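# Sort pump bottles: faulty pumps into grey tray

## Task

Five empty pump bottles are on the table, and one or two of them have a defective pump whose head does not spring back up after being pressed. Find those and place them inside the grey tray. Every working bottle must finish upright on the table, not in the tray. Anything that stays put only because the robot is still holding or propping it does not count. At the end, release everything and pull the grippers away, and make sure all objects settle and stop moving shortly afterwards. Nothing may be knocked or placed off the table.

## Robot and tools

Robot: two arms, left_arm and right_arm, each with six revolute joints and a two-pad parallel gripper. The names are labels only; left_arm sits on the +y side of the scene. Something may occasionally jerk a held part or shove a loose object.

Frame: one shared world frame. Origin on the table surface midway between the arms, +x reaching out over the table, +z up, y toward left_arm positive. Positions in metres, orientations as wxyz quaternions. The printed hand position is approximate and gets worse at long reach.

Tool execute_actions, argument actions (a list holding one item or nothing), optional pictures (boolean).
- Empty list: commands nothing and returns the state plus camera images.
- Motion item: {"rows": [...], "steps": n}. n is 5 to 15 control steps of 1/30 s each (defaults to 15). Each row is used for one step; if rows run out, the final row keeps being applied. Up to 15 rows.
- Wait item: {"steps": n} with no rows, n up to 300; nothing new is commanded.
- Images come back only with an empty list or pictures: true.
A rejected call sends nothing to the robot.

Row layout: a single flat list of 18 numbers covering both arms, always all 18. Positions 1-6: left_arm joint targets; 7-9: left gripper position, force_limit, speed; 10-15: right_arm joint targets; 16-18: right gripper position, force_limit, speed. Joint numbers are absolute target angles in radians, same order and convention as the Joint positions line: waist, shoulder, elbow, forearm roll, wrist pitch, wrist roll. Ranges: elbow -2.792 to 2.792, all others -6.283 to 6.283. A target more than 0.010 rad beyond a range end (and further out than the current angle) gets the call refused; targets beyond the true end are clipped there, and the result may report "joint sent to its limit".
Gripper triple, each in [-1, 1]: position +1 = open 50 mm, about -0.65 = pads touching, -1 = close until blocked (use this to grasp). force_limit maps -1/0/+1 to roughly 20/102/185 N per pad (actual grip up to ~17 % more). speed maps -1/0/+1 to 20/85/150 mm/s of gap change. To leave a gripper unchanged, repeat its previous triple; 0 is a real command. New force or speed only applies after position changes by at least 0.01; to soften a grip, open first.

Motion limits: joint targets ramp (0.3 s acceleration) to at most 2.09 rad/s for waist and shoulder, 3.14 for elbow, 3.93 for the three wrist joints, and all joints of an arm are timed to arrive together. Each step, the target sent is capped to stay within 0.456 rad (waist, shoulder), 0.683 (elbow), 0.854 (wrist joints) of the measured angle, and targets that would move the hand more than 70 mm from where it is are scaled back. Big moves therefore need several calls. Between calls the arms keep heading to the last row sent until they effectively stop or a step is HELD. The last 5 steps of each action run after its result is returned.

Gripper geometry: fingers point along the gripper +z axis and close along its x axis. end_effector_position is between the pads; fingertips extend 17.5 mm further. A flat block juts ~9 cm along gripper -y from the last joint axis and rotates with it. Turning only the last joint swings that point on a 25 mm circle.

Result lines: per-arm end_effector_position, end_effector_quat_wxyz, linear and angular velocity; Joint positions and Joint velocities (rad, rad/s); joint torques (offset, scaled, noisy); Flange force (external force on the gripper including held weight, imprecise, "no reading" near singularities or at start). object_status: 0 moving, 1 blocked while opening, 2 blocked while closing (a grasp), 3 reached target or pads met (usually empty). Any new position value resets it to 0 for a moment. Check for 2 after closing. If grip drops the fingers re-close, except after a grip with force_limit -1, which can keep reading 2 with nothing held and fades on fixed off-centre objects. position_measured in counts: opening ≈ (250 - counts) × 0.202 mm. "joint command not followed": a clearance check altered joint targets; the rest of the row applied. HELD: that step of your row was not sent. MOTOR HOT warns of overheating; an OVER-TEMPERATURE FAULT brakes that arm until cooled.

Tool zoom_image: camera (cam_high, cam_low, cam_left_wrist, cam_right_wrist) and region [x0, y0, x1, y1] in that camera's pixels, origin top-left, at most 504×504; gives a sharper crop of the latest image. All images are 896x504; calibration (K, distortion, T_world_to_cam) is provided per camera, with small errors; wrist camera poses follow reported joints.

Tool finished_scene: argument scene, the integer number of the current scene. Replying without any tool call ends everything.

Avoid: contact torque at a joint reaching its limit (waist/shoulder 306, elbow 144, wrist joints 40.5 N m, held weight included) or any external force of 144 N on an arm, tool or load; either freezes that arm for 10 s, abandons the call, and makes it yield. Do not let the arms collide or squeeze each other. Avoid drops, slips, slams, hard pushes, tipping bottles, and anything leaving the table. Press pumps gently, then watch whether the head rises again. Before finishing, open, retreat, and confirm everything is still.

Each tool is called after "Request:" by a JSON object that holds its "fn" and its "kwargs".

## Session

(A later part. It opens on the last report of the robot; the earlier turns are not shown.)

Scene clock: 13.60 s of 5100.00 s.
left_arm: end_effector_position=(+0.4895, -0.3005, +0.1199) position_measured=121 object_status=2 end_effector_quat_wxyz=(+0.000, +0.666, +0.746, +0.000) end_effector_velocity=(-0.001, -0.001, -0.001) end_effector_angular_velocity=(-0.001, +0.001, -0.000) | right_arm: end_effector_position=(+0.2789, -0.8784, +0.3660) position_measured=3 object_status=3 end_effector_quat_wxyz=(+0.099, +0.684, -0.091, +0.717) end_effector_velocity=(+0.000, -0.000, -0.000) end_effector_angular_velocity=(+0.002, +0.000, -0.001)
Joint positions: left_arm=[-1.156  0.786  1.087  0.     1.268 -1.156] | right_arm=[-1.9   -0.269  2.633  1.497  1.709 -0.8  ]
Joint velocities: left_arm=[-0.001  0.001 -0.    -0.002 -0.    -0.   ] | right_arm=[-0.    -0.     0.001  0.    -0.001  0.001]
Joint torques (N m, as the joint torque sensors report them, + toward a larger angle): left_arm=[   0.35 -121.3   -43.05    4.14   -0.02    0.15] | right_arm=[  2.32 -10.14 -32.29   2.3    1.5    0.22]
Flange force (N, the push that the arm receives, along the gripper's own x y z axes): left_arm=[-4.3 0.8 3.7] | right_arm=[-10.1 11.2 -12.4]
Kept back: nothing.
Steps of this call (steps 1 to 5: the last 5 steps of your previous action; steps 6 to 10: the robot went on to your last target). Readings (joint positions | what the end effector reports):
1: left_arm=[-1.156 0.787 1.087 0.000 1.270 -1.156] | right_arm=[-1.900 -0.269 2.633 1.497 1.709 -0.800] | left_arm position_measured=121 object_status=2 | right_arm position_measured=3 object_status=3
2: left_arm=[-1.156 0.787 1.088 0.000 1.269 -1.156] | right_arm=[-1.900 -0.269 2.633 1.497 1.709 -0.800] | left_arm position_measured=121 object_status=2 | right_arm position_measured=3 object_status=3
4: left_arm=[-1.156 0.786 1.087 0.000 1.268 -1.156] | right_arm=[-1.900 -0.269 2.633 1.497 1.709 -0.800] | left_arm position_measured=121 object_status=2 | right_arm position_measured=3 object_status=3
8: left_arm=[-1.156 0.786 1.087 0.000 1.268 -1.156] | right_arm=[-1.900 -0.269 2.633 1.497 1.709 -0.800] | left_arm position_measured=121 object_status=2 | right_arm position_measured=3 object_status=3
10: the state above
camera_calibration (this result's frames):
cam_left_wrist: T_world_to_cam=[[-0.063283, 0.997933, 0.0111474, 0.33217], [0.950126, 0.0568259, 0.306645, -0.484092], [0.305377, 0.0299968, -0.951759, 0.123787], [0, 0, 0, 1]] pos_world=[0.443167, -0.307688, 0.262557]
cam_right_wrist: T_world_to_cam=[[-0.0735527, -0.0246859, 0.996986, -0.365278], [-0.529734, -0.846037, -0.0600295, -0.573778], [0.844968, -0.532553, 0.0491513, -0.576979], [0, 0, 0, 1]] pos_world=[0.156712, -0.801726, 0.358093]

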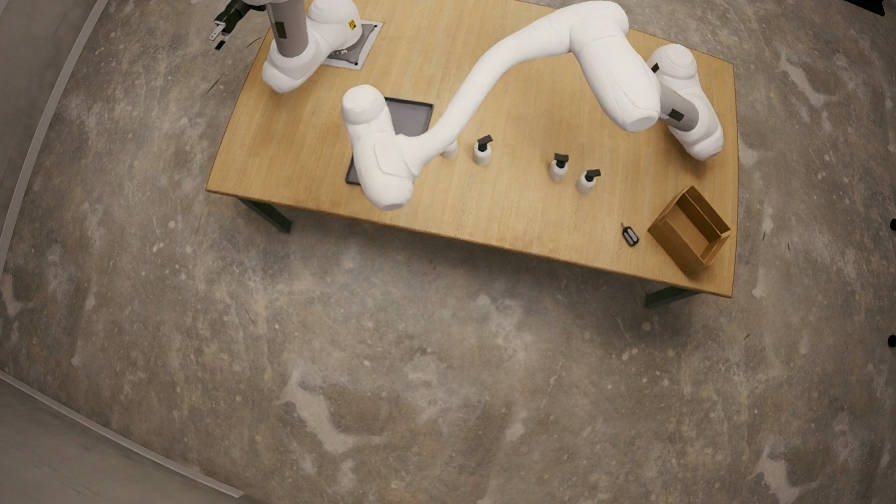

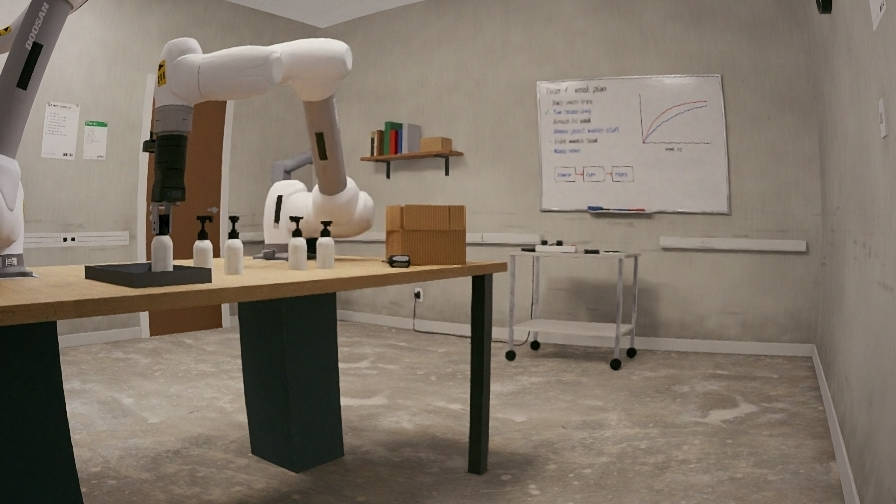

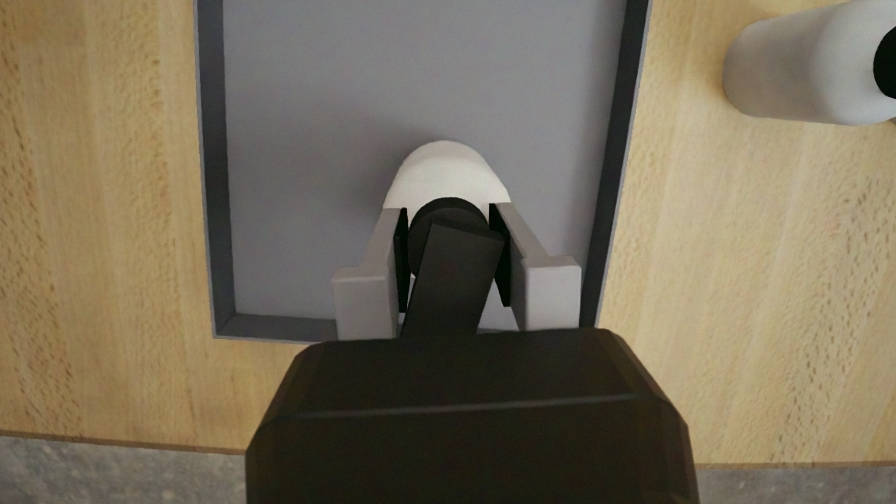

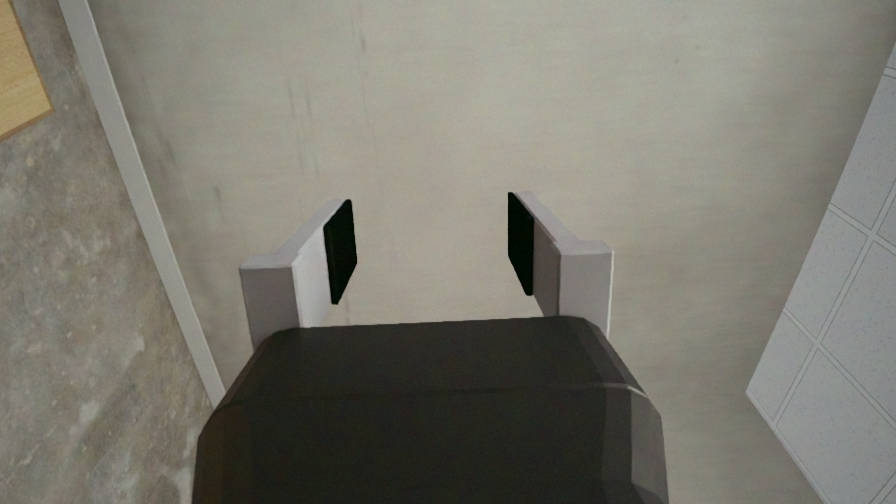

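Request:
{"fn": "execute_actions", "kwargs": {"actions": [{"rows":[[-1.156,0.7905,1.0945,0,1.2566,-1.156,-1,-0.5,0,-1.9,-0.269,2.633,1.497,1.709,-0.8,1,0,0]],"steps":12}]}}

Request:
{"fn": "execute_actions", "kwargs": {"actions": [{"rows":[[-1.156,0.7905,1.0945,0,1.2566,-1.156,1,-0.5,0,-1.9,-0.269,2.633,1.497,1.709,-0.8,1,0,0]],"steps":12}]}}

Request:
{"fn": "execute_actions", "kwargs": {"actions": [{"rows":[[-1.156,0.755,0.98,0,1.4066,-1.156,1,-0.5,0,-1.9,-0.269,2.633,1.497,1.709,-0.8,1,0,0]],"steps":12}]}}

Request:
{"fn": "execute_actions", "kwargs": {"actions": [{"rows":[[-0.663,0.0686,2.0417,0,1.0313,0.68,1,-0.5,0,-1.9,-0.269,2.633,1.497,1.709,-0.8,1,0,0]]}]}}

Request:
{"fn": "execute_actions", "kwargs": {"actions": [{"steps":35}], "pictures": true}}

Scene clock: 14.13 s of 5100.00 s.
left_arm: end_effector_position=(+0.4893, -0.3004, +0.1118) position_measured=121 object_status=2 end_effector_quat_wxyz=(-0.000, +0.666, +0.746, -0.000) end_effector_velocity=(-0.000, -0.003, +0.003) end_effector_angular_velocity=(-0.007, -0.002, -0.001) | right_arm: end_effector_position=(+0.2789, -0.8784, +0.3660) position_measured=3 object_status=3 end_effector_quat_wxyz=(+0.099, +0.684, -0.091, +0.717) end_effector_velocity=(+0.000, +0.000, -0.000) end_effector_angular_velocity=(+0.002, -0.001, +0.001)
Joint positions: left_arm=[-1.156  0.79   1.095 -0.     1.257 -1.156] | right_arm=[-1.9   -0.269  2.633  1.497  1.709 -0.8  ]
Joint velocities: left_arm=[-0.002 -0.    -0.006 -0.001 -0.001  0.   ] | right_arm=[ 0.     0.001  0.001 -0.     0.     0.001]
Joint torques (N m, as the joint torque sensors report them, + toward a larger angle): left_arm=[   0.21 -113.33  -41.28    3.94   -0.43    0.21] | right_arm=[  2.06 -11.13 -31.88   2.47   1.46   0.4 ]
Flange force (N, the push that the arm receives, along the gripper's own x y z axes): left_arm=[1.7 -2.6 -0.6] | right_arm=[-13.4 14.2 -12.2]
Steps of this call (steps 1 to 9: the robot went on to your last target; steps 10 to 16: the first 7 steps of this action). Readings (joint positions | what the end effector reports):
10: left_arm=[-1.156 0.786 1.088 0.000 1.267 -1.156] | right_arm=[-1.900 -0.269 2.633 1.497 1.709 -0.800] | left_arm position_measured=121 object_status=2 | right_arm position_measured=3 object_status=3
11: left_arm=[-1.156 0.788 1.091 0.000 1.261 -1.156] | right_arm=[-1.900 -0.269 2.633 1.497 1.709 -0.800] | left_arm position_measured=121 object_status=2 | right_arm position_measured=3 object_status=3
13: left_arm=[-1.156 0.790 1.095 -0.000 1.257 -1.156] | right_arm=[-1.900 -0.269 2.633 1.497 1.709 -0.800] | left_arm position_measured=121 object_status=2 | right_arm position_measured=3 object_status=3
16: the state above

Scene clock: 14.53 s of 5100.00 s.
left_arm: end_effector_position=(+0.4895, -0.3005, +0.1120) position_measured=29 object_status=0 end_effector_quat_wxyz=(+0.000, +0.666, +0.746, -0.000) end_effector_velocity=(+0.001, +0.000, +0.002) end_effector_angular_velocity=(-0.003, -0.001, +0.001) | right_arm: end_effector_position=(+0.2789, -0.8784, +0.3660) position_measured=3 object_status=3 end_effector_quat_wxyz=(+0.099, +0.684, -0.091, +0.717) end_effector_velocity=(-0.000, -0.001, +0.000) end_effector_angular_velocity=(-0.002, +0.001, +0.000)
Joint positions: left_arm=[-1.156  0.79   1.095 -0.     1.257 -1.156] | right_arm=[-1.9   -0.269  2.633  1.497  1.709 -0.8  ]
Joint velocities: left_arm=[ 0.001 -0.002 -0.001 -0.001  0.     0.   ] | right_arm=[ 0.     0.001 -0.001 -0.     0.    -0.002]
Joint torques (N m, as the joint torque sensors report them, + toward a larger angle): left_arm=[   0.03 -119.97  -43.12    4.05   -0.15    0.17] | right_arm=[  4.4   -8.92 -31.47   1.91   1.7    0.09]
Flange force (N, the push that the arm receives, along the gripper's own x y z axes): left_arm=[-0.2 0.4 2.3] | right_arm=[-5.9 8.7 -19.6]
Steps of this call (steps 1 to 5: the last 5 steps of your previous action; steps 6 to 12: the first 7 steps of this action). Readings (joint positions | what the end effector reports):
6: left_arm=[-1.156 0.790 1.095 -0.000 1.257 -1.156] | right_arm=[-1.900 -0.269 2.633 1.497 1.709 -0.800] | left_arm position_measured=114 object_status=0 | right_arm position_measured=3 object_status=3
7: left_arm=[-1.156 0.790 1.095 -0.000 1.257 -1.156] | right_arm=[-1.900 -0.269 2.633 1.497 1.709 -0.800] | left_arm position_measured=99 object_status=0 | right_arm position_measured=3 object_status=3
9: left_arm=[-1.156 0.790 1.095 -0.000 1.257 -1.156] | right_arm=[-1.900 -0.269 2.633 1.497 1.709 -0.800] | left_arm position_measured=71 object_status=0 | right_arm position_measured=3 object_status=3
12: the state above

Scene clock: 14.93 s of 5100.00 s.
left_arm: end_effector_position=(+0.4919, -0.3045, +0.2066) position_measured=3 object_status=3 end_effector_quat_wxyz=(+0.001, +0.666, +0.746, -0.000) end_effector_velocity=(-0.001, +0.001, +0.215) end_effector_angular_velocity=(-0.020, -0.011, -0.000) | right_arm: end_effector_position=(+0.2789, -0.8784, +0.3660) position_measured=3 object_status=3 end_effector_quat_wxyz=(+0.099, +0.684, -0.091, +0.717) end_effector_velocity=(+0.000, +0.001, -0.000) end_effector_angular_velocity=(+0.002, -0.001, +0.001)
Joint positions: left_arm=[-1.156  0.755  0.983  0.     1.401 -1.156] | right_arm=[-1.9   -0.269  2.633  1.497  1.709 -0.8  ]
Joint velocities: left_arm=[-0.    -0.086 -0.238 -0.001  0.301 -0.   ] | right_arm=[ 0.     0.     0.001 -0.     0.001  0.001]
Joint torques (N m, as the joint torque sensors report them, + toward a larger angle): left_arm=[  0.1  -58.85 -13.49   1.37  -0.22   0.17] | right_arm=[  2.56 -10.68 -31.82   2.51   1.36  -0.09]
Flange force (N, the push that the arm receives, along the gripper's own x y z axes): left_arm=[-7.4 3.1 1.1] | right_arm=[-10.6 12.7 -14.6]
Steps of this call (steps 1 to 5: the last 5 steps of your previous action; steps 6 to 12: the first 7 steps of this action). Readings (joint positions | what the end effector reports):
6: left_arm=[-1.156 0.790 1.094 -0.000 1.257 -1.156] | right_arm=[-1.900 -0.269 2.633 1.497 1.709 -0.800] | left_arm position_measured=3 object_status=0 | right_arm position_measured=3 object_status=3
7: left_arm=[-1.156 0.789 1.088 0.000 1.266 -1.156] | right_arm=[-1.900 -0.269 2.633 1.497 1.709 -0.800] | left_arm position_measured=3 object_status=0 | right_arm position_measured=3 object_status=3
9: left_arm=[-1.156 0.776 1.045 0.000 1.323 -1.156] | right_arm=[-1.900 -0.269 2.633 1.497 1.709 -0.800] | left_arm position_measured=3 object_status=3 | right_arm position_measured=3 object_status=3
12: the state above

Scene clock: 15.43 s of 5100.00 s.
left_arm: end_effector_position=(+0.5612, -0.1576, +0.2252) position_measured=3 object_status=3 end_effector_quat_wxyz=(+0.018, +0.718, +0.695, -0.002) end_effector_velocity=(+0.134, +0.584, +0.045) end_effector_angular_velocity=(-0.025, -0.070, -0.656) | right_arm: end_effector_position=(+0.2789, -0.8784, +0.3660) position_measured=3 object_status=3 end_effector_quat_wxyz=(+0.099, +0.684, -0.091, +0.717) end_effector_velocity=(-0.000, -0.000, +0.001) end_effector_angular_velocity=(-0.003, -0.000, +0.001)
Joint positions: left_arm=[-1.009  0.6    1.215 -0.     1.292 -0.863] | right_arm=[-1.9   -0.269  2.633  1.497  1.709 -0.8  ]
Joint velocities: left_arm=[ 0.509 -0.621  0.938 -0.002 -0.38   1.166] | right_arm=[ 0.     0.    -0.002  0.     0.001 -0.001]
Joint torques (N m, as the joint torque sensors report them, + toward a larger angle): left_arm=[  -5.7  -108.92  -40.81    3.87   -0.01    0.37] | right_arm=[  4.24  -6.64 -32.21   2.48   1.52   0.06]
Flange force (N, the push that the arm receives, along the gripper's own x y z axes): left_arm=[-6.6 4.2 2.2] | right_arm=[-1.2 2.0 -20.8]
Steps of this call (steps 1 to 5: the last 5 steps of your previous action; steps 6 to 15: the first 10 steps of this action). Readings (joint positions | what the end effector reports):
6: left_arm=[-1.156 0.755 0.980 0.000 1.406 -1.156] | right_arm=[-1.900 -0.269 2.633 1.497 1.709 -0.800] | left_arm position_measured=3 object_status=3 | right_arm position_measured=3 object_status=3
7: left_arm=[-1.152 0.751 0.987 -0.000 1.403 -1.147] | right_arm=[-1.900 -0.269 2.633 1.497 1.709 -0.800] | left_arm position_measured=3 object_status=3 | right_arm position_measured=3 object_status=3
9: left_arm=[-1.121 0.720 1.034 -0.000 1.377 -1.089] | right_arm=[-1.900 -0.269 2.633 1.497 1.709 -0.800] | left_arm position_measured=3 object_status=3 | right_arm position_measured=3 object_status=3
13: left_arm=[-1.044 0.641 1.153 -0.000 1.319 -0.940] | right_arm=[-1.900 -0.269 2.633 1.497 1.709 -0.800] | left_arm position_measured=3 object_status=3 | right_arm position_measured=3 object_status=3
15: the state above

Scene clock: 16.60 s of 5100.00 s.
left_arm: end_effector_position=(+0.4495, +0.3049, +0.1800) position_measured=3 object_status=3 end_effector_quat_wxyz=(+0.000, +0.985, +0.170, +0.000) end_effector_velocity=(-0.001, +0.001, -0.000) end_effector_angular_velocity=(+0.000, +0.000, +0.000) | right_arm: end_effector_position=(+0.2789, -0.8784, +0.3660) position_measured=3 object_status=3 end_effector_quat_wxyz=(+0.099, +0.684, -0.091, +0.717) end_effector_velocity=(-0.000, -0.000, -0.000) end_effector_angular_velocity=(+0.001, +0.000, -0.000)
Joint positions: left_arm=[-0.663  0.069  2.042  0.     1.031  0.68 ] | right_arm=[-1.9   -0.269  2.633  1.497  1.709 -0.8  ]
Joint velocities: left_arm=[ 0.001 -0.002  0.002  0.    -0.     0.001] | right_arm=[-0.     0.001 -0.    -0.    -0.     0.   ]
Joint torques (N m, as the joint torque sensors report them, + toward a larger angle): left_arm=[  0.21 -48.4  -39.83   3.72  -0.08   0.16] | right_arm=[  2.75  -7.18 -31.56   2.25   1.57  -0.03]
Flange force (N, the push that the arm receives, along the gripper's own x y z axes): left_arm=[0.7 1.2 5.3] | right_arm=[-1.9 5.1 -13.6]
Kept back: nothing.
Steps of this call (steps 1 to 5: the last 5 steps of your previous action; steps 6 to 35: the robot went on to your last target). Readings (joint positions | what the end effector reports):
1: left_arm=[-0.992 0.578 1.247 -0.000 1.279 -0.823] | right_arm=[-1.900 -0.269 2.633 1.497 1.709 -0.800] | left_arm position_measured=3 object_status=3 | right_arm position_measured=3 object_status=3
2: left_arm=[-0.975 0.557 1.279 -0.000 1.267 -0.782] | right_arm=[-1.900 -0.269 2.633 1.497 1.709 -0.800] | left_arm position_measured=3 object_status=3 | right_arm position_measured=3 object_status=3
4: left_arm=[-0.944 0.512 1.345 -0.000 1.244 -0.699] | right_arm=[-1.900 -0.269 2.633 1.497 1.709 -0.800] | left_arm position_measured=3 object_status=3 | right_arm position_measured=3 object_status=3
8: left_arm=[-0.889 0.425 1.480 -0.000 1.202 -0.526] | right_arm=[-1.900 -0.269 2.633 1.497 1.709 -0.800] | left_arm position_measured=3 object_status=3 | right_arm position_measured=3 object_status=3
35: the state above
camera_calibration (this result's frames):
cam_left_wrist: T_world_to_cam=[[0.957856, 0.287026, 0.011272, -0.517509], [0.269894, -0.912731, 0.306723, 0.102414], [0.0983259, -0.290755, -0.951732, 0.365902], [0, 0, 0, 1]] pos_world=[0.432081, 0.348403, 0.322661]
cam_right_wrist: T_world_to_cam=[[-0.073582, -0.0247202, 0.996983, -0.365292], [-0.529721, -0.846042, -0.0600735, -0.573759], [0.844974, -0.532543, 0.0491587, -0.576971], [0, 0, 0, 1]] pos_world=[0.156715, -0.801716, 0.358085]

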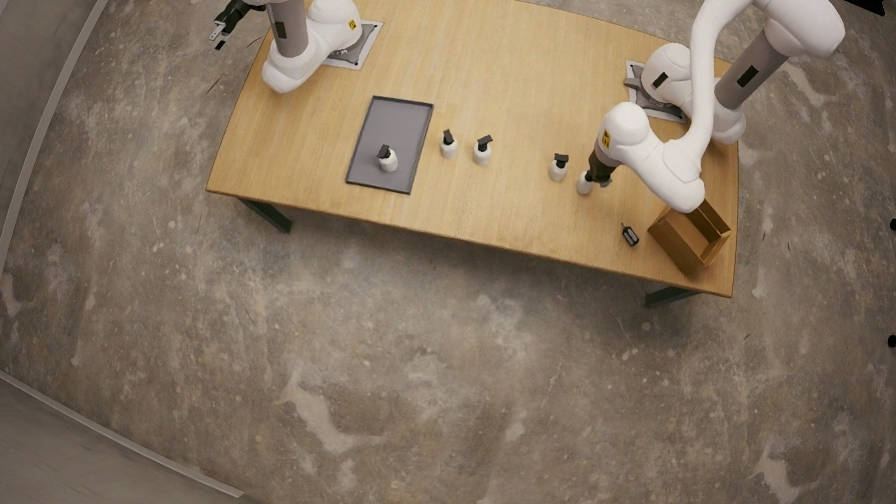

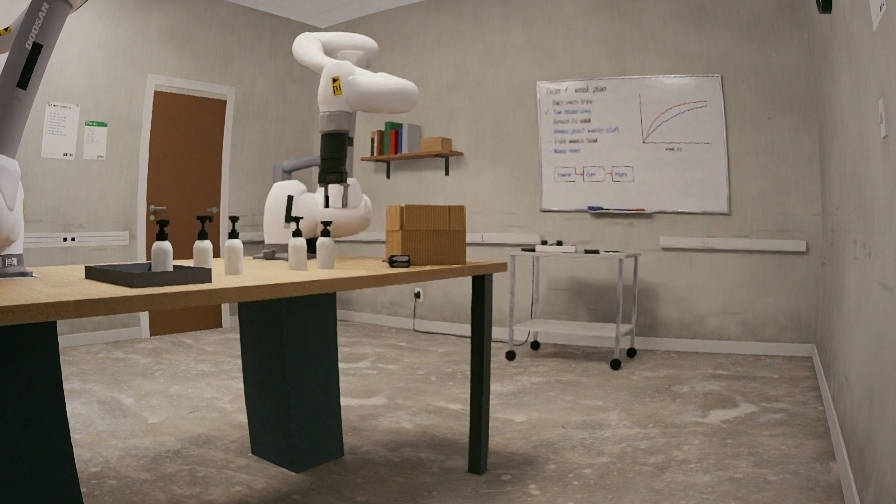

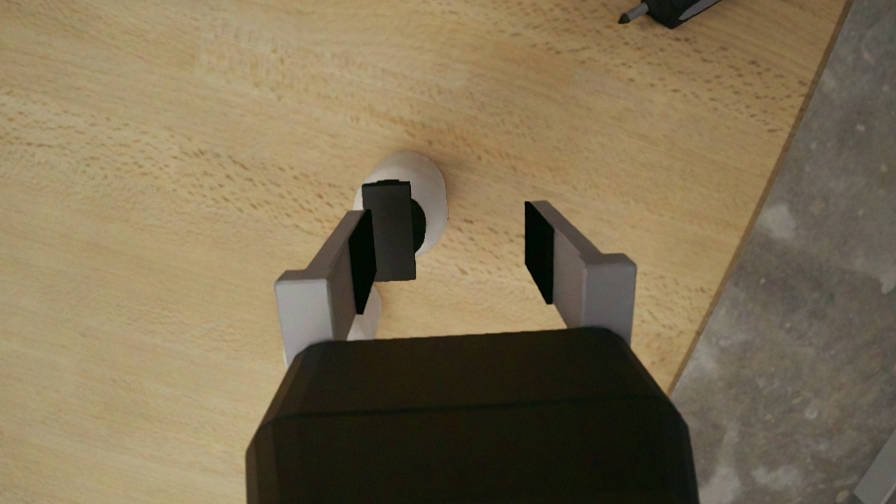

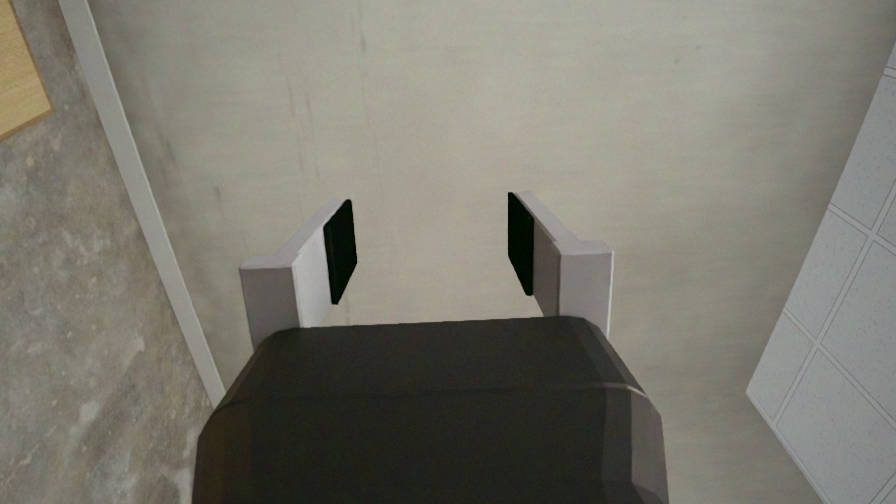

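Request:
{"fn": "execute_actions", "kwargs": {"actions": [{"rows":[[-0.721,0.0686,2.0417,0,1.0313,0.622,1,-0.5,0,-1.9,-0.269,2.633,1.497,1.709,-0.8,1,0,0]],"steps":10}]}}

Request:
{"fn": "execute_actions", "kwargs": {"actions": [{"rows":[[-0.721,0.1444,2.1171,0,0.8801,0.622,1,-0.5,0,-1.9,-0.269,2.633,1.497,1.709,-0.8,1,0,0]],"steps":13}]}}

Request:
{"fn": "execute_actions", "kwargs": {"actions": [{"rows":[[-0.721,0.1444,2.1171,0,0.8801,0.622,-1,-0.5,0,-1.9,-0.269,2.633,1.497,1.709,-0.8,1,0,0]]}], "pictures": true}}

Request:
{"fn": "execute_actions", "kwargs": {"actions": [{"rows":[[-0.721,-0.0156,1.9114,0,1.2458,0.622,-1,-0.5,0,-1.9,-0.269,2.633,1.497,1.709,-0.8,1,0,0]]}]}}

Request:
{"fn": "execute_actions", "kwargs": {"actions": [{"rows":[[-1.2837,0.625,1.056,0,1.4606,-1.2837,-1,-0.5,0,-1.9,-0.269,2.633,1.497,1.709,-0.8,1,0,0]]}]}}

Request:
{"fn": "execute_actions", "kwargs": {"actions": [{"steps":33}], "pictures": true}}

Scene clock: 17.23 s of 5100.00 s.
left_arm: end_effector_position=(+0.4369, +0.2826, +0.1799) position_measured=3 object_status=3 end_effector_quat_wxyz=(-0.000, +0.985, +0.170, -0.000) end_effector_velocity=(-0.089, -0.152, +0.000) end_effector_angular_velocity=(+0.000, -0.000, -0.014) | right_arm: end_effector_position=(+0.2789, -0.8784, +0.3660) position_measured=3 object_status=3 end_effector_quat_wxyz=(+0.099, +0.684, -0.091, +0.717) end_effector_velocity=(+0.000, +0.000, +0.000) end_effector_angular_velocity=(-0.001, +0.001, +0.000)
Joint positions: left_arm=[-0.712  0.069  2.042  0.     1.031  0.631] | right_arm=[-1.9   -0.269  2.633  1.497  1.709 -0.8  ]
Joint velocities: left_arm=[-0.337  0.    -0.001  0.001  0.    -0.323] | right_arm=[-0.    -0.001 -0.    -0.     0.    -0.001]
Joint torques (N m, as the joint torque sensors report them, + toward a larger angle): left_arm=[ 17.4  -56.79 -38.35   4.26  -0.43   0.18] | right_arm=[  1.88  -6.75 -32.43   1.9    1.46   0.05]
Flange force (N, the push that the arm receives, along the gripper's own x y z axes): left_arm=[1.1 3.2 4.2] | right_arm=[-1.8 3.5 -9.0]
Steps of this call (steps 1 to 14: the robot went on to your last target; steps 15 to 19: the first 5 steps of this action). Readings (joint positions | what the end effector reports):
15: left_arm=[-0.663 0.069 2.042 0.000 1.031 0.680] | right_arm=[-1.900 -0.269 2.633 1.497 1.709 -0.800] | left_arm position_measured=3 object_status=3 | right_arm position_measured=3 object_status=3
16: left_arm=[-0.667 0.069 2.042 0.000 1.031 0.675] | right_arm=[-1.900 -0.269 2.633 1.497 1.709 -0.800] | left_arm position_measured=3 object_status=3 | right_arm position_measured=3 object_status=3
18: left_arm=[-0.697 0.069 2.042 0.000 1.031 0.645] | right_arm=[-1.900 -0.269 2.633 1.497 1.709 -0.800] | left_arm position_measured=3 object_status=3 | right_arm position_measured=3 object_status=3
19: the state above

Scene clock: 17.67 s of 5100.00 s.
left_arm: end_effector_position=(+0.4326, +0.2800, +0.1057) position_measured=3 object_status=3 end_effector_quat_wxyz=(-0.001, +0.985, +0.170, -0.001) end_effector_velocity=(+0.007, -0.006, -0.002) end_effector_angular_velocity=(-0.016, -0.023, -0.001) | right_arm: end_effector_position=(+0.2789, -0.8784, +0.3660) position_measured=3 object_status=3 end_effector_quat_wxyz=(+0.099, +0.684, -0.091, +0.717) end_effector_velocity=(-0.000, -0.000, +0.000) end_effector_angular_velocity=(+0.001, -0.001, -0.000)
Joint positions: left_arm=[-0.721  0.145  2.117  0.     0.881  0.622] | right_arm=[-1.9   -0.269  2.633  1.497  1.709 -0.8  ]
Joint velocities: left_arm=[-0.001  0.002  0.001  0.001 -0.031 -0.   ] | right_arm=[-0.     0.    -0.     0.001  0.     0.001]
Joint torques (N m, as the joint torque sensors report them, + toward a larger angle): left_arm=[  3.98 -75.61 -46.22   4.12  -0.45   0.1 ] | right_arm=[  2.2   -8.07 -31.12   2.32   1.89   0.21]
Flange force (N, the push that the arm receives, along the gripper's own x y z axes): left_arm=[-1.2 3.4 1.7] | right_arm=[-3.8 8.1 -10.5]
Steps of this call (steps 1 to 5: the last 5 steps of your previous action; steps 6 to 13: the first 8 steps of this action). Readings (joint positions | what the end effector reports):
6: left_arm=[-0.721 0.069 2.042 0.000 1.031 0.622] | right_arm=[-1.900 -0.269 2.633 1.497 1.709 -0.800] | left_arm position_measured=3 object_status=3 | right_arm position_measured=3 object_status=3
7: left_arm=[-0.721 0.072 2.046 0.000 1.022 0.622] | right_arm=[-1.900 -0.269 2.633 1.497 1.709 -0.800] | left_arm position_measured=3 object_status=3 | right_arm position_measured=3 object_status=3
9: left_arm=[-0.721 0.102 2.075 0.000 0.963 0.622] | right_arm=[-1.900 -0.269 2.633 1.497 1.709 -0.800] | left_arm position_measured=3 object_status=3 | right_arm position_measured=3 object_status=3
13: the state above

Scene clock: 18.17 s of 5100.00 s.
left_arm: end_effector_position=(+0.4329, +0.2797, +0.1059) position_measured=122 object_status=0 end_effector_quat_wxyz=(-0.000, +0.985, +0.170, -0.000) end_effector_velocity=(+0.000, -0.000, +0.000) end_effector_angular_velocity=(+0.000, -0.001, -0.000) | right_arm: end_effector_position=(+0.2789, -0.8784, +0.3660) position_measured=3 object_status=3 end_effector_quat_wxyz=(+0.099, +0.684, -0.091, +0.717) end_effector_velocity=(+0.000, +0.000, -0.000) end_effector_angular_velocity=(+0.000, -0.001, +0.001)
Joint positions: left_arm=[-0.721  0.144  2.117  0.     0.88   0.622] | right_arm=[-1.9   -0.269  2.633  1.497  1.709 -0.8  ]
Joint velocities: left_arm=[-0.     0.    -0.     0.001 -0.    -0.   ] | right_arm=[ 0.     0.001  0.001  0.     0.001 -0.001]
Joint torques (N m, as the joint torque sensors report them, + toward a larger angle): left_arm=[  0.99 -52.56 -35.16   3.43  -0.01   0.04] | right_arm=[ -1.01  -8.34 -32.47   2.09   2.21   0.18]
Flange force (N, the push that the arm receives, along the gripper's own x y z axes): left_arm=[0.3 3.0 5.6] | right_arm=[-7.8 9.7 4.7]
Steps of this call (steps 1 to 5: the last 5 steps of your previous action; steps 6 to 15: the first 10 steps of this action). Readings (joint positions | what the end effector reports):
6: left_arm=[-0.721 0.145 2.117 0.000 0.880 0.622] | right_arm=[-1.900 -0.269 2.633 1.497 1.709 -0.800] | left_arm position_measured=11 object_status=0 | right_arm position_measured=3 object_status=3
7: left_arm=[-0.721 0.145 2.117 0.000 0.880 0.622] | right_arm=[-1.900 -0.269 2.633 1.497 1.709 -0.800] | left_arm position_measured=25 object_status=0 | right_arm position_measured=3 object_status=3
9: left_arm=[-0.721 0.145 2.117 0.000 0.880 0.622] | right_arm=[-1.900 -0.269 2.633 1.497 1.709 -0.800] | left_arm position_measured=53 object_status=0 | right_arm position_measured=3 object_status=3
13: left_arm=[-0.721 0.144 2.117 0.000 0.880 0.622] | right_arm=[-1.900 -0.269 2.633 1.497 1.709 -0.800] | left_arm position_measured=109 object_status=0 | right_arm position_measured=3 object_status=3
15: the state above
camera_calibration (this result's frames):
cam_left_wrist: T_world_to_cam=[[0.95786, 0.28702, 0.0111044, -0.49351], [0.269956, -0.912773, 0.306544, 0.106629], [0.0981202, -0.290629, -0.951792, 0.289771], [0, 0, 0, 1]] pos_world=[0.415496, 0.323191, 0.248596]
cam_right_wrist: T_world_to_cam=[[-0.073582, -0.02472, 0.996983, -0.365292], [-0.529721, -0.846042, -0.0600733, -0.573759], [0.844974, -0.532543, 0.0491587, -0.576971], [0, 0, 0, 1]] pos_world=[0.156715, -0.801716, 0.358085]

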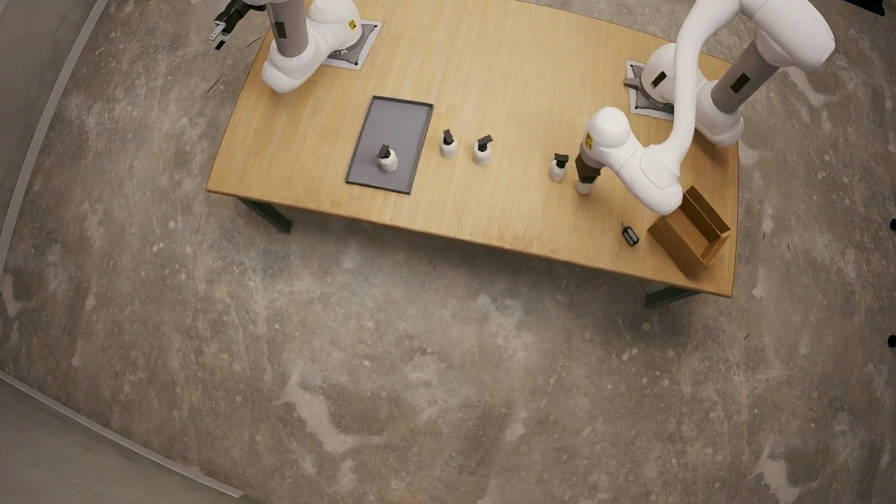

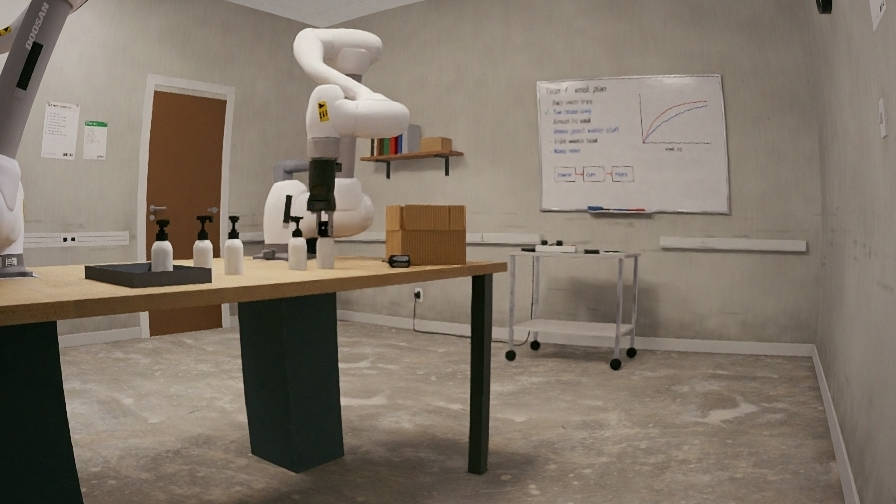

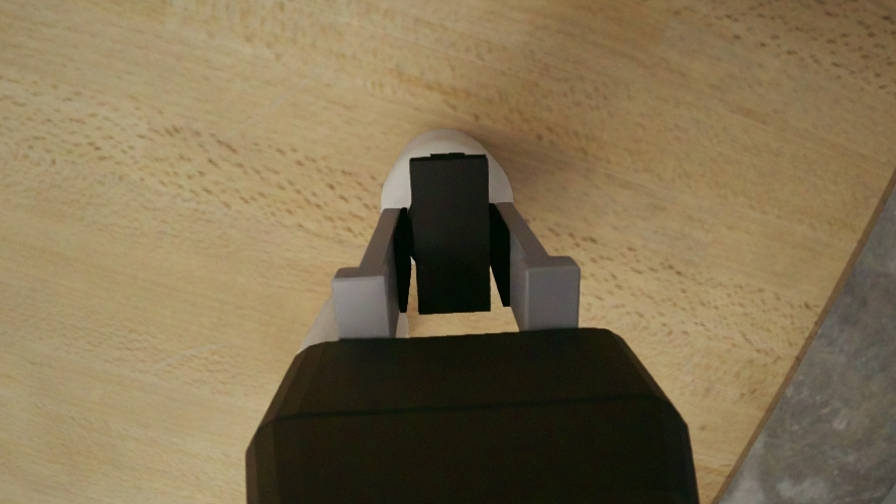

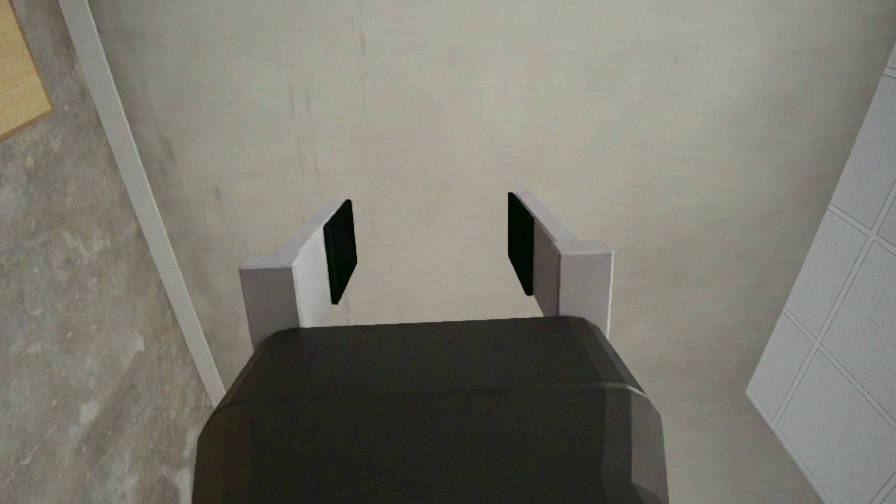

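Scene clock: 18.67 s of 5100.00 s.
left_arm: end_effector_position=(+0.4366, +0.2772, +0.2607) position_measured=122 object_status=2 end_effector_quat_wxyz=(+0.000, +0.986, +0.170, +0.000) end_effector_velocity=(-0.054, +0.038, +0.575) end_effector_angular_velocity=(-0.009, -0.012, +0.001) | right_arm: end_effector_position=(+0.2789, -0.8784, +0.3660) position_measured=3 object_status=3 end_effector_quat_wxyz=(+0.099, +0.684, -0.091, +0.717) end_effector_velocity=(-0.000, -0.000, -0.000) end_effector_angular_velocity=(-0.001, +0.001, -0.000)
Joint positions: left_arm=[-0.721  0.009  1.943  0.     1.19   0.622] | right_arm=[-1.9   -0.269  2.633  1.497  1.709 -0.8  ]
Joint velocities: left_arm=[ 0.001 -0.484 -0.619 -0.001  1.088 -0.   ] | right_arm=[-0.     0.    -0.    -0.001 -0.001 -0.001]
Joint torques (N m, as the joint torque sensors report them, + toward a larger angle): left_arm=[  1.95 -44.66 -38.83   3.33   0.34   0.16] | right_arm=[  5.02  -8.18 -32.43   2.46   1.72   0.07]
Flange force (N, the push that the arm receives, along the gripper's own x y z axes): left_arm=[-0.3 4.6 3.7] | right_arm=[-4.9 4.8 -23.9]
Steps of this call (steps 1 to 5: the last 5 steps of your previous action; steps 6 to 15: the first 10 steps of this action). Readings (joint positions | what the end effector reports):
6: left_arm=[-0.721 0.144 2.117 0.000 0.880 0.622] | right_arm=[-1.900 -0.269 2.633 1.497 1.709 -0.800] | left_arm position_measured=122 object_status=2 | right_arm position_measured=3 object_status=3
7: left_arm=[-0.721 0.141 2.113 0.000 0.889 0.622] | right_arm=[-1.900 -0.269 2.633 1.497 1.709 -0.800] | left_arm position_measured=122 object_status=2 | right_arm position_measured=3 object_status=3
9: left_arm=[-0.721 0.115 2.079 0.000 0.949 0.622] | right_arm=[-1.900 -0.269 2.633 1.497 1.709 -0.800] | left_arm position_measured=122 object_status=2 | right_arm position_measured=3 object_status=3
13: left_arm=[-0.721 0.043 1.987 0.000 1.111 0.622] | right_arm=[-1.900 -0.269 2.633 1.497 1.709 -0.800] | left_arm position_measured=122 object_status=2 | right_arm position_measured=3 object_status=3
15: the state above

Scene clock: 19.17 s of 5100.00 s.
left_arm: end_effector_position=(+0.4644, +0.1293, +0.3266) position_measured=122 object_status=2 end_effector_quat_wxyz=(+0.006, +0.971, +0.239, +0.004) end_effector_velocity=(+0.057, -0.591, +0.097) end_effector_angular_velocity=(-0.061, -0.041, +0.566) | right_arm: end_effector_position=(+0.2789, -0.8784, +0.3660) position_measured=3 object_status=3 end_effector_quat_wxyz=(+0.099, +0.684, -0.091, +0.717) end_effector_velocity=(+0.000, +0.000, -0.000) end_effector_angular_velocity=(+0.002, -0.002, +0.001)
Joint positions: left_arm=[-0.882  0.145  1.669  0.     1.313  0.318] | right_arm=[-1.9   -0.269  2.633  1.497  1.709 -0.8  ]
Joint velocities: left_arm=[-0.584  0.613 -0.896 -0.     0.211 -1.149] | right_arm=[0.001 0.    0.001 0.    0.001 0.001]
Joint torques (N m, as the joint torque sensors report them, + toward a larger angle): left_arm=[  1.77 -57.75 -41.9    3.9    0.07   0.09] | right_arm=[  6.17  -7.68 -33.52   1.88   1.33   0.07]
Flange force (N, the push that the arm receives, along the gripper's own x y z axes): left_arm=[-4.1 0.7 3.0] | right_arm=[-5.0 1.3 -28.2]
Steps of this call (steps 1 to 5: the last 5 steps of your previous action; steps 6 to 15: the first 10 steps of this action). Readings (joint positions | what the end effector reports):
6: left_arm=[-0.721 -0.016 1.911 0.000 1.246 0.621] | right_arm=[-1.900 -0.269 2.633 1.497 1.709 -0.800] | left_arm position_measured=122 object_status=2 | right_arm position_measured=3 object_status=3
7: left_arm=[-0.726 -0.011 1.905 0.000 1.248 0.613] | right_arm=[-1.900 -0.269 2.633 1.497 1.709 -0.800] | left_arm position_measured=122 object_status=2 | right_arm position_measured=3 object_status=3
9: left_arm=[-0.757 0.020 1.858 0.000 1.263 0.554] | right_arm=[-1.900 -0.269 2.633 1.497 1.709 -0.800] | left_arm position_measured=122 object_status=2 | right_arm position_measured=3 object_status=3
13: left_arm=[-0.842 0.104 1.731 0.000 1.298 0.395] | right_arm=[-1.900 -0.269 2.633 1.497 1.709 -0.800] | left_arm position_measured=122 object_status=2 | right_arm position_measured=3 object_status=3
15: the state above

Scene clock: 20.27 s of 5100.00 s.
left_arm: end_effector_position=(+0.3595, -0.3103, +0.2898) position_measured=122 object_status=2 end_effector_quat_wxyz=(-0.000, +0.666, +0.746, -0.000) end_effector_velocity=(-0.000, +0.000, +0.001) end_effector_angular_velocity=(-0.001, +0.000, +0.003) | right_arm: end_effector_position=(+0.2789, -0.8784, +0.3660) position_measured=3 object_status=3 end_effector_quat_wxyz=(+0.099, +0.684, -0.091, +0.717) end_effector_velocity=(+0.000, -0.000, +0.000) end_effector_angular_velocity=(+0.001, -0.000, +0.000)
Joint positions: left_arm=[-1.284  0.625  1.056 -0.     1.461 -1.284] | right_arm=[-1.9   -0.269  2.633  1.497  1.709 -0.8  ]
Joint velocities: left_arm=[-0.    -0.001  0.    -0.001  0.    -0.003] | right_arm=[ 0.001  0.    -0.     0.    -0.     0.   ]
Joint torques (N m, as the joint torque sensors report them, + toward a larger angle): left_arm=[   0.94 -109.79  -46.24    4.2    -0.19    0.46] | right_arm=[  2.33  -5.85 -32.25   2.09   1.58  -0.14]
Flange force (N, the push that the arm receives, along the gripper's own x y z axes): left_arm=[0.7 -3.0 2.8] | right_arm=[1.0 1.2 -11.0]
Kept back: nothing.
Steps of this call (steps 1 to 5: the last 5 steps of your previous action; steps 6 to 33: the robot went on to your last target). Readings (joint positions | what the end effector reports):
1: left_arm=[-0.902 0.167 1.639 0.000 1.320 0.279] | right_arm=[-1.900 -0.269 2.633 1.497 1.709 -0.800] | left_arm position_measured=122 object_status=2 | right_arm position_measured=3 object_status=3
2: left_arm=[-0.921 0.188 1.610 0.000 1.327 0.238] | right_arm=[-1.900 -0.269 2.633 1.497 1.709 -0.800] | left_arm position_measured=122 object_status=2 | right_arm position_measured=3 object_status=3
4: left_arm=[-0.958 0.233 1.554 0.000 1.341 0.152] | right_arm=[-1.900 -0.269 2.633 1.497 1.709 -0.800] | left_arm position_measured=122 object_status=2 | right_arm position_measured=3 object_status=3
8: left_arm=[-1.027 0.316 1.448 0.000 1.366 -0.035] | right_arm=[-1.900 -0.269 2.633 1.497 1.709 -0.800] | left_arm position_measured=122 object_status=2 | right_arm position_measured=3 object_status=3
33: the state above
camera_calibration (this result's frames):
cam_left_wrist: T_world_to_cam=[[-0.0632039, 0.997938, 0.0111907, 0.33175], [0.950173, 0.0567416, 0.306515, -0.412142], [0.305248, 0.0300061, -0.9518, 0.325544], [0, 0, 0, 1]] pos_world=[0.313203, -0.317449, 0.432468]
cam_right_wrist: T_world_to_cam=[[-0.0735817, -0.0247202, 0.996983, -0.365292], [-0.529721, -0.846042, -0.0600733, -0.573759], [0.844974, -0.532543, 0.0491584, -0.576971], [0, 0, 0, 1]] pos_world=[0.156715, -0.801716, 0.358085]

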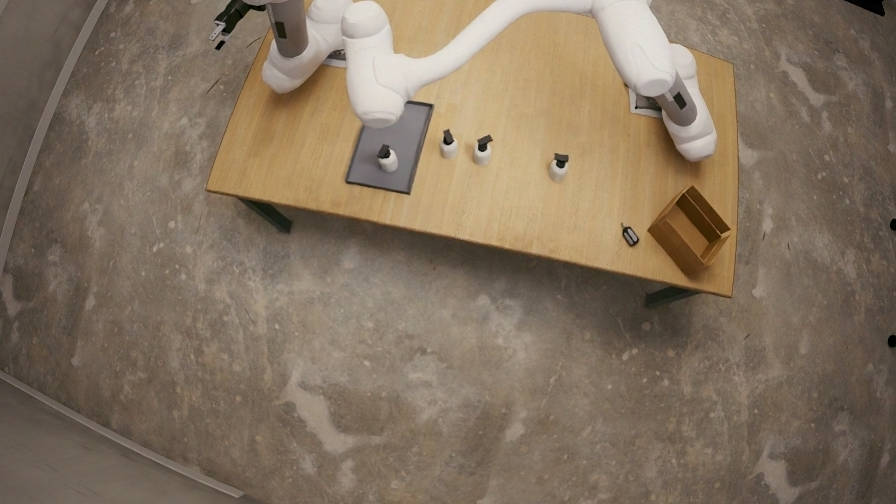

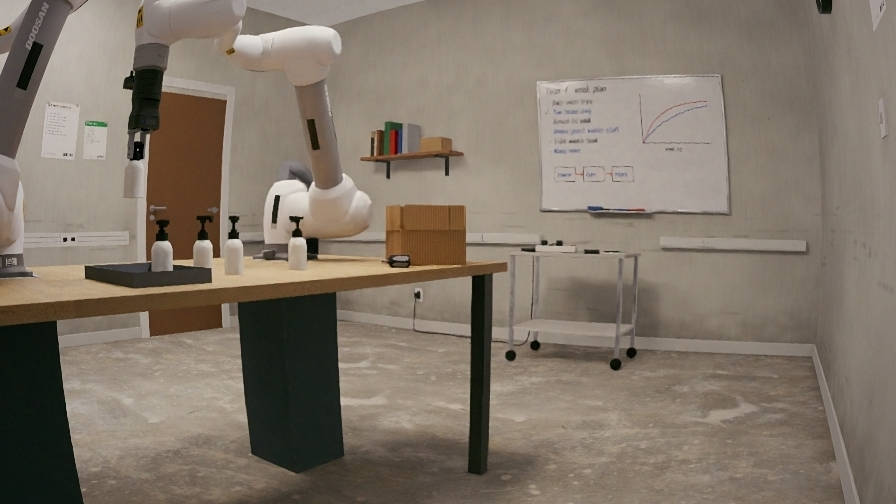

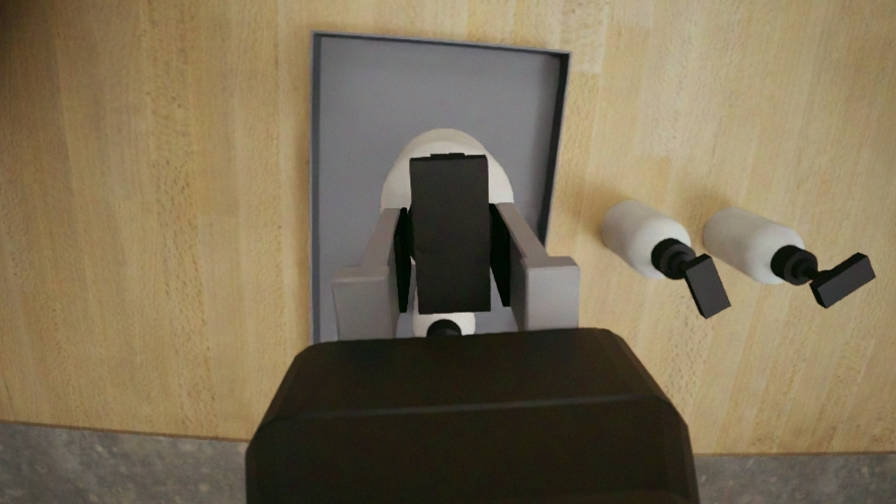

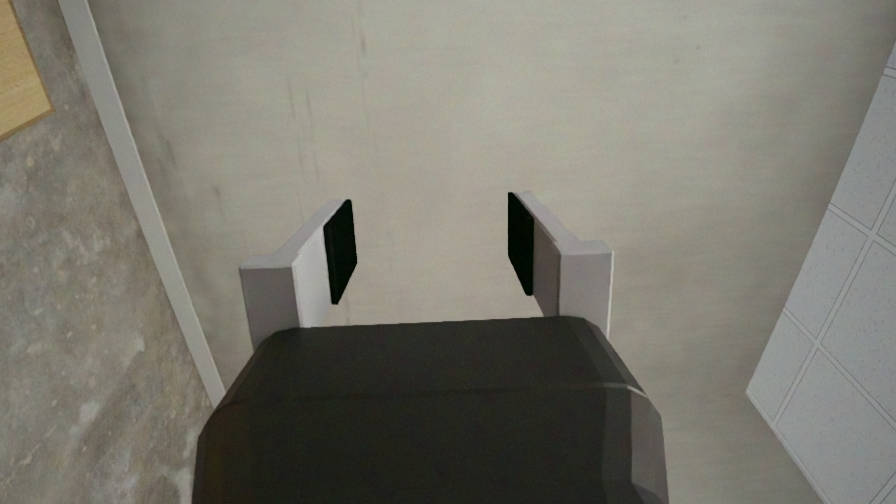

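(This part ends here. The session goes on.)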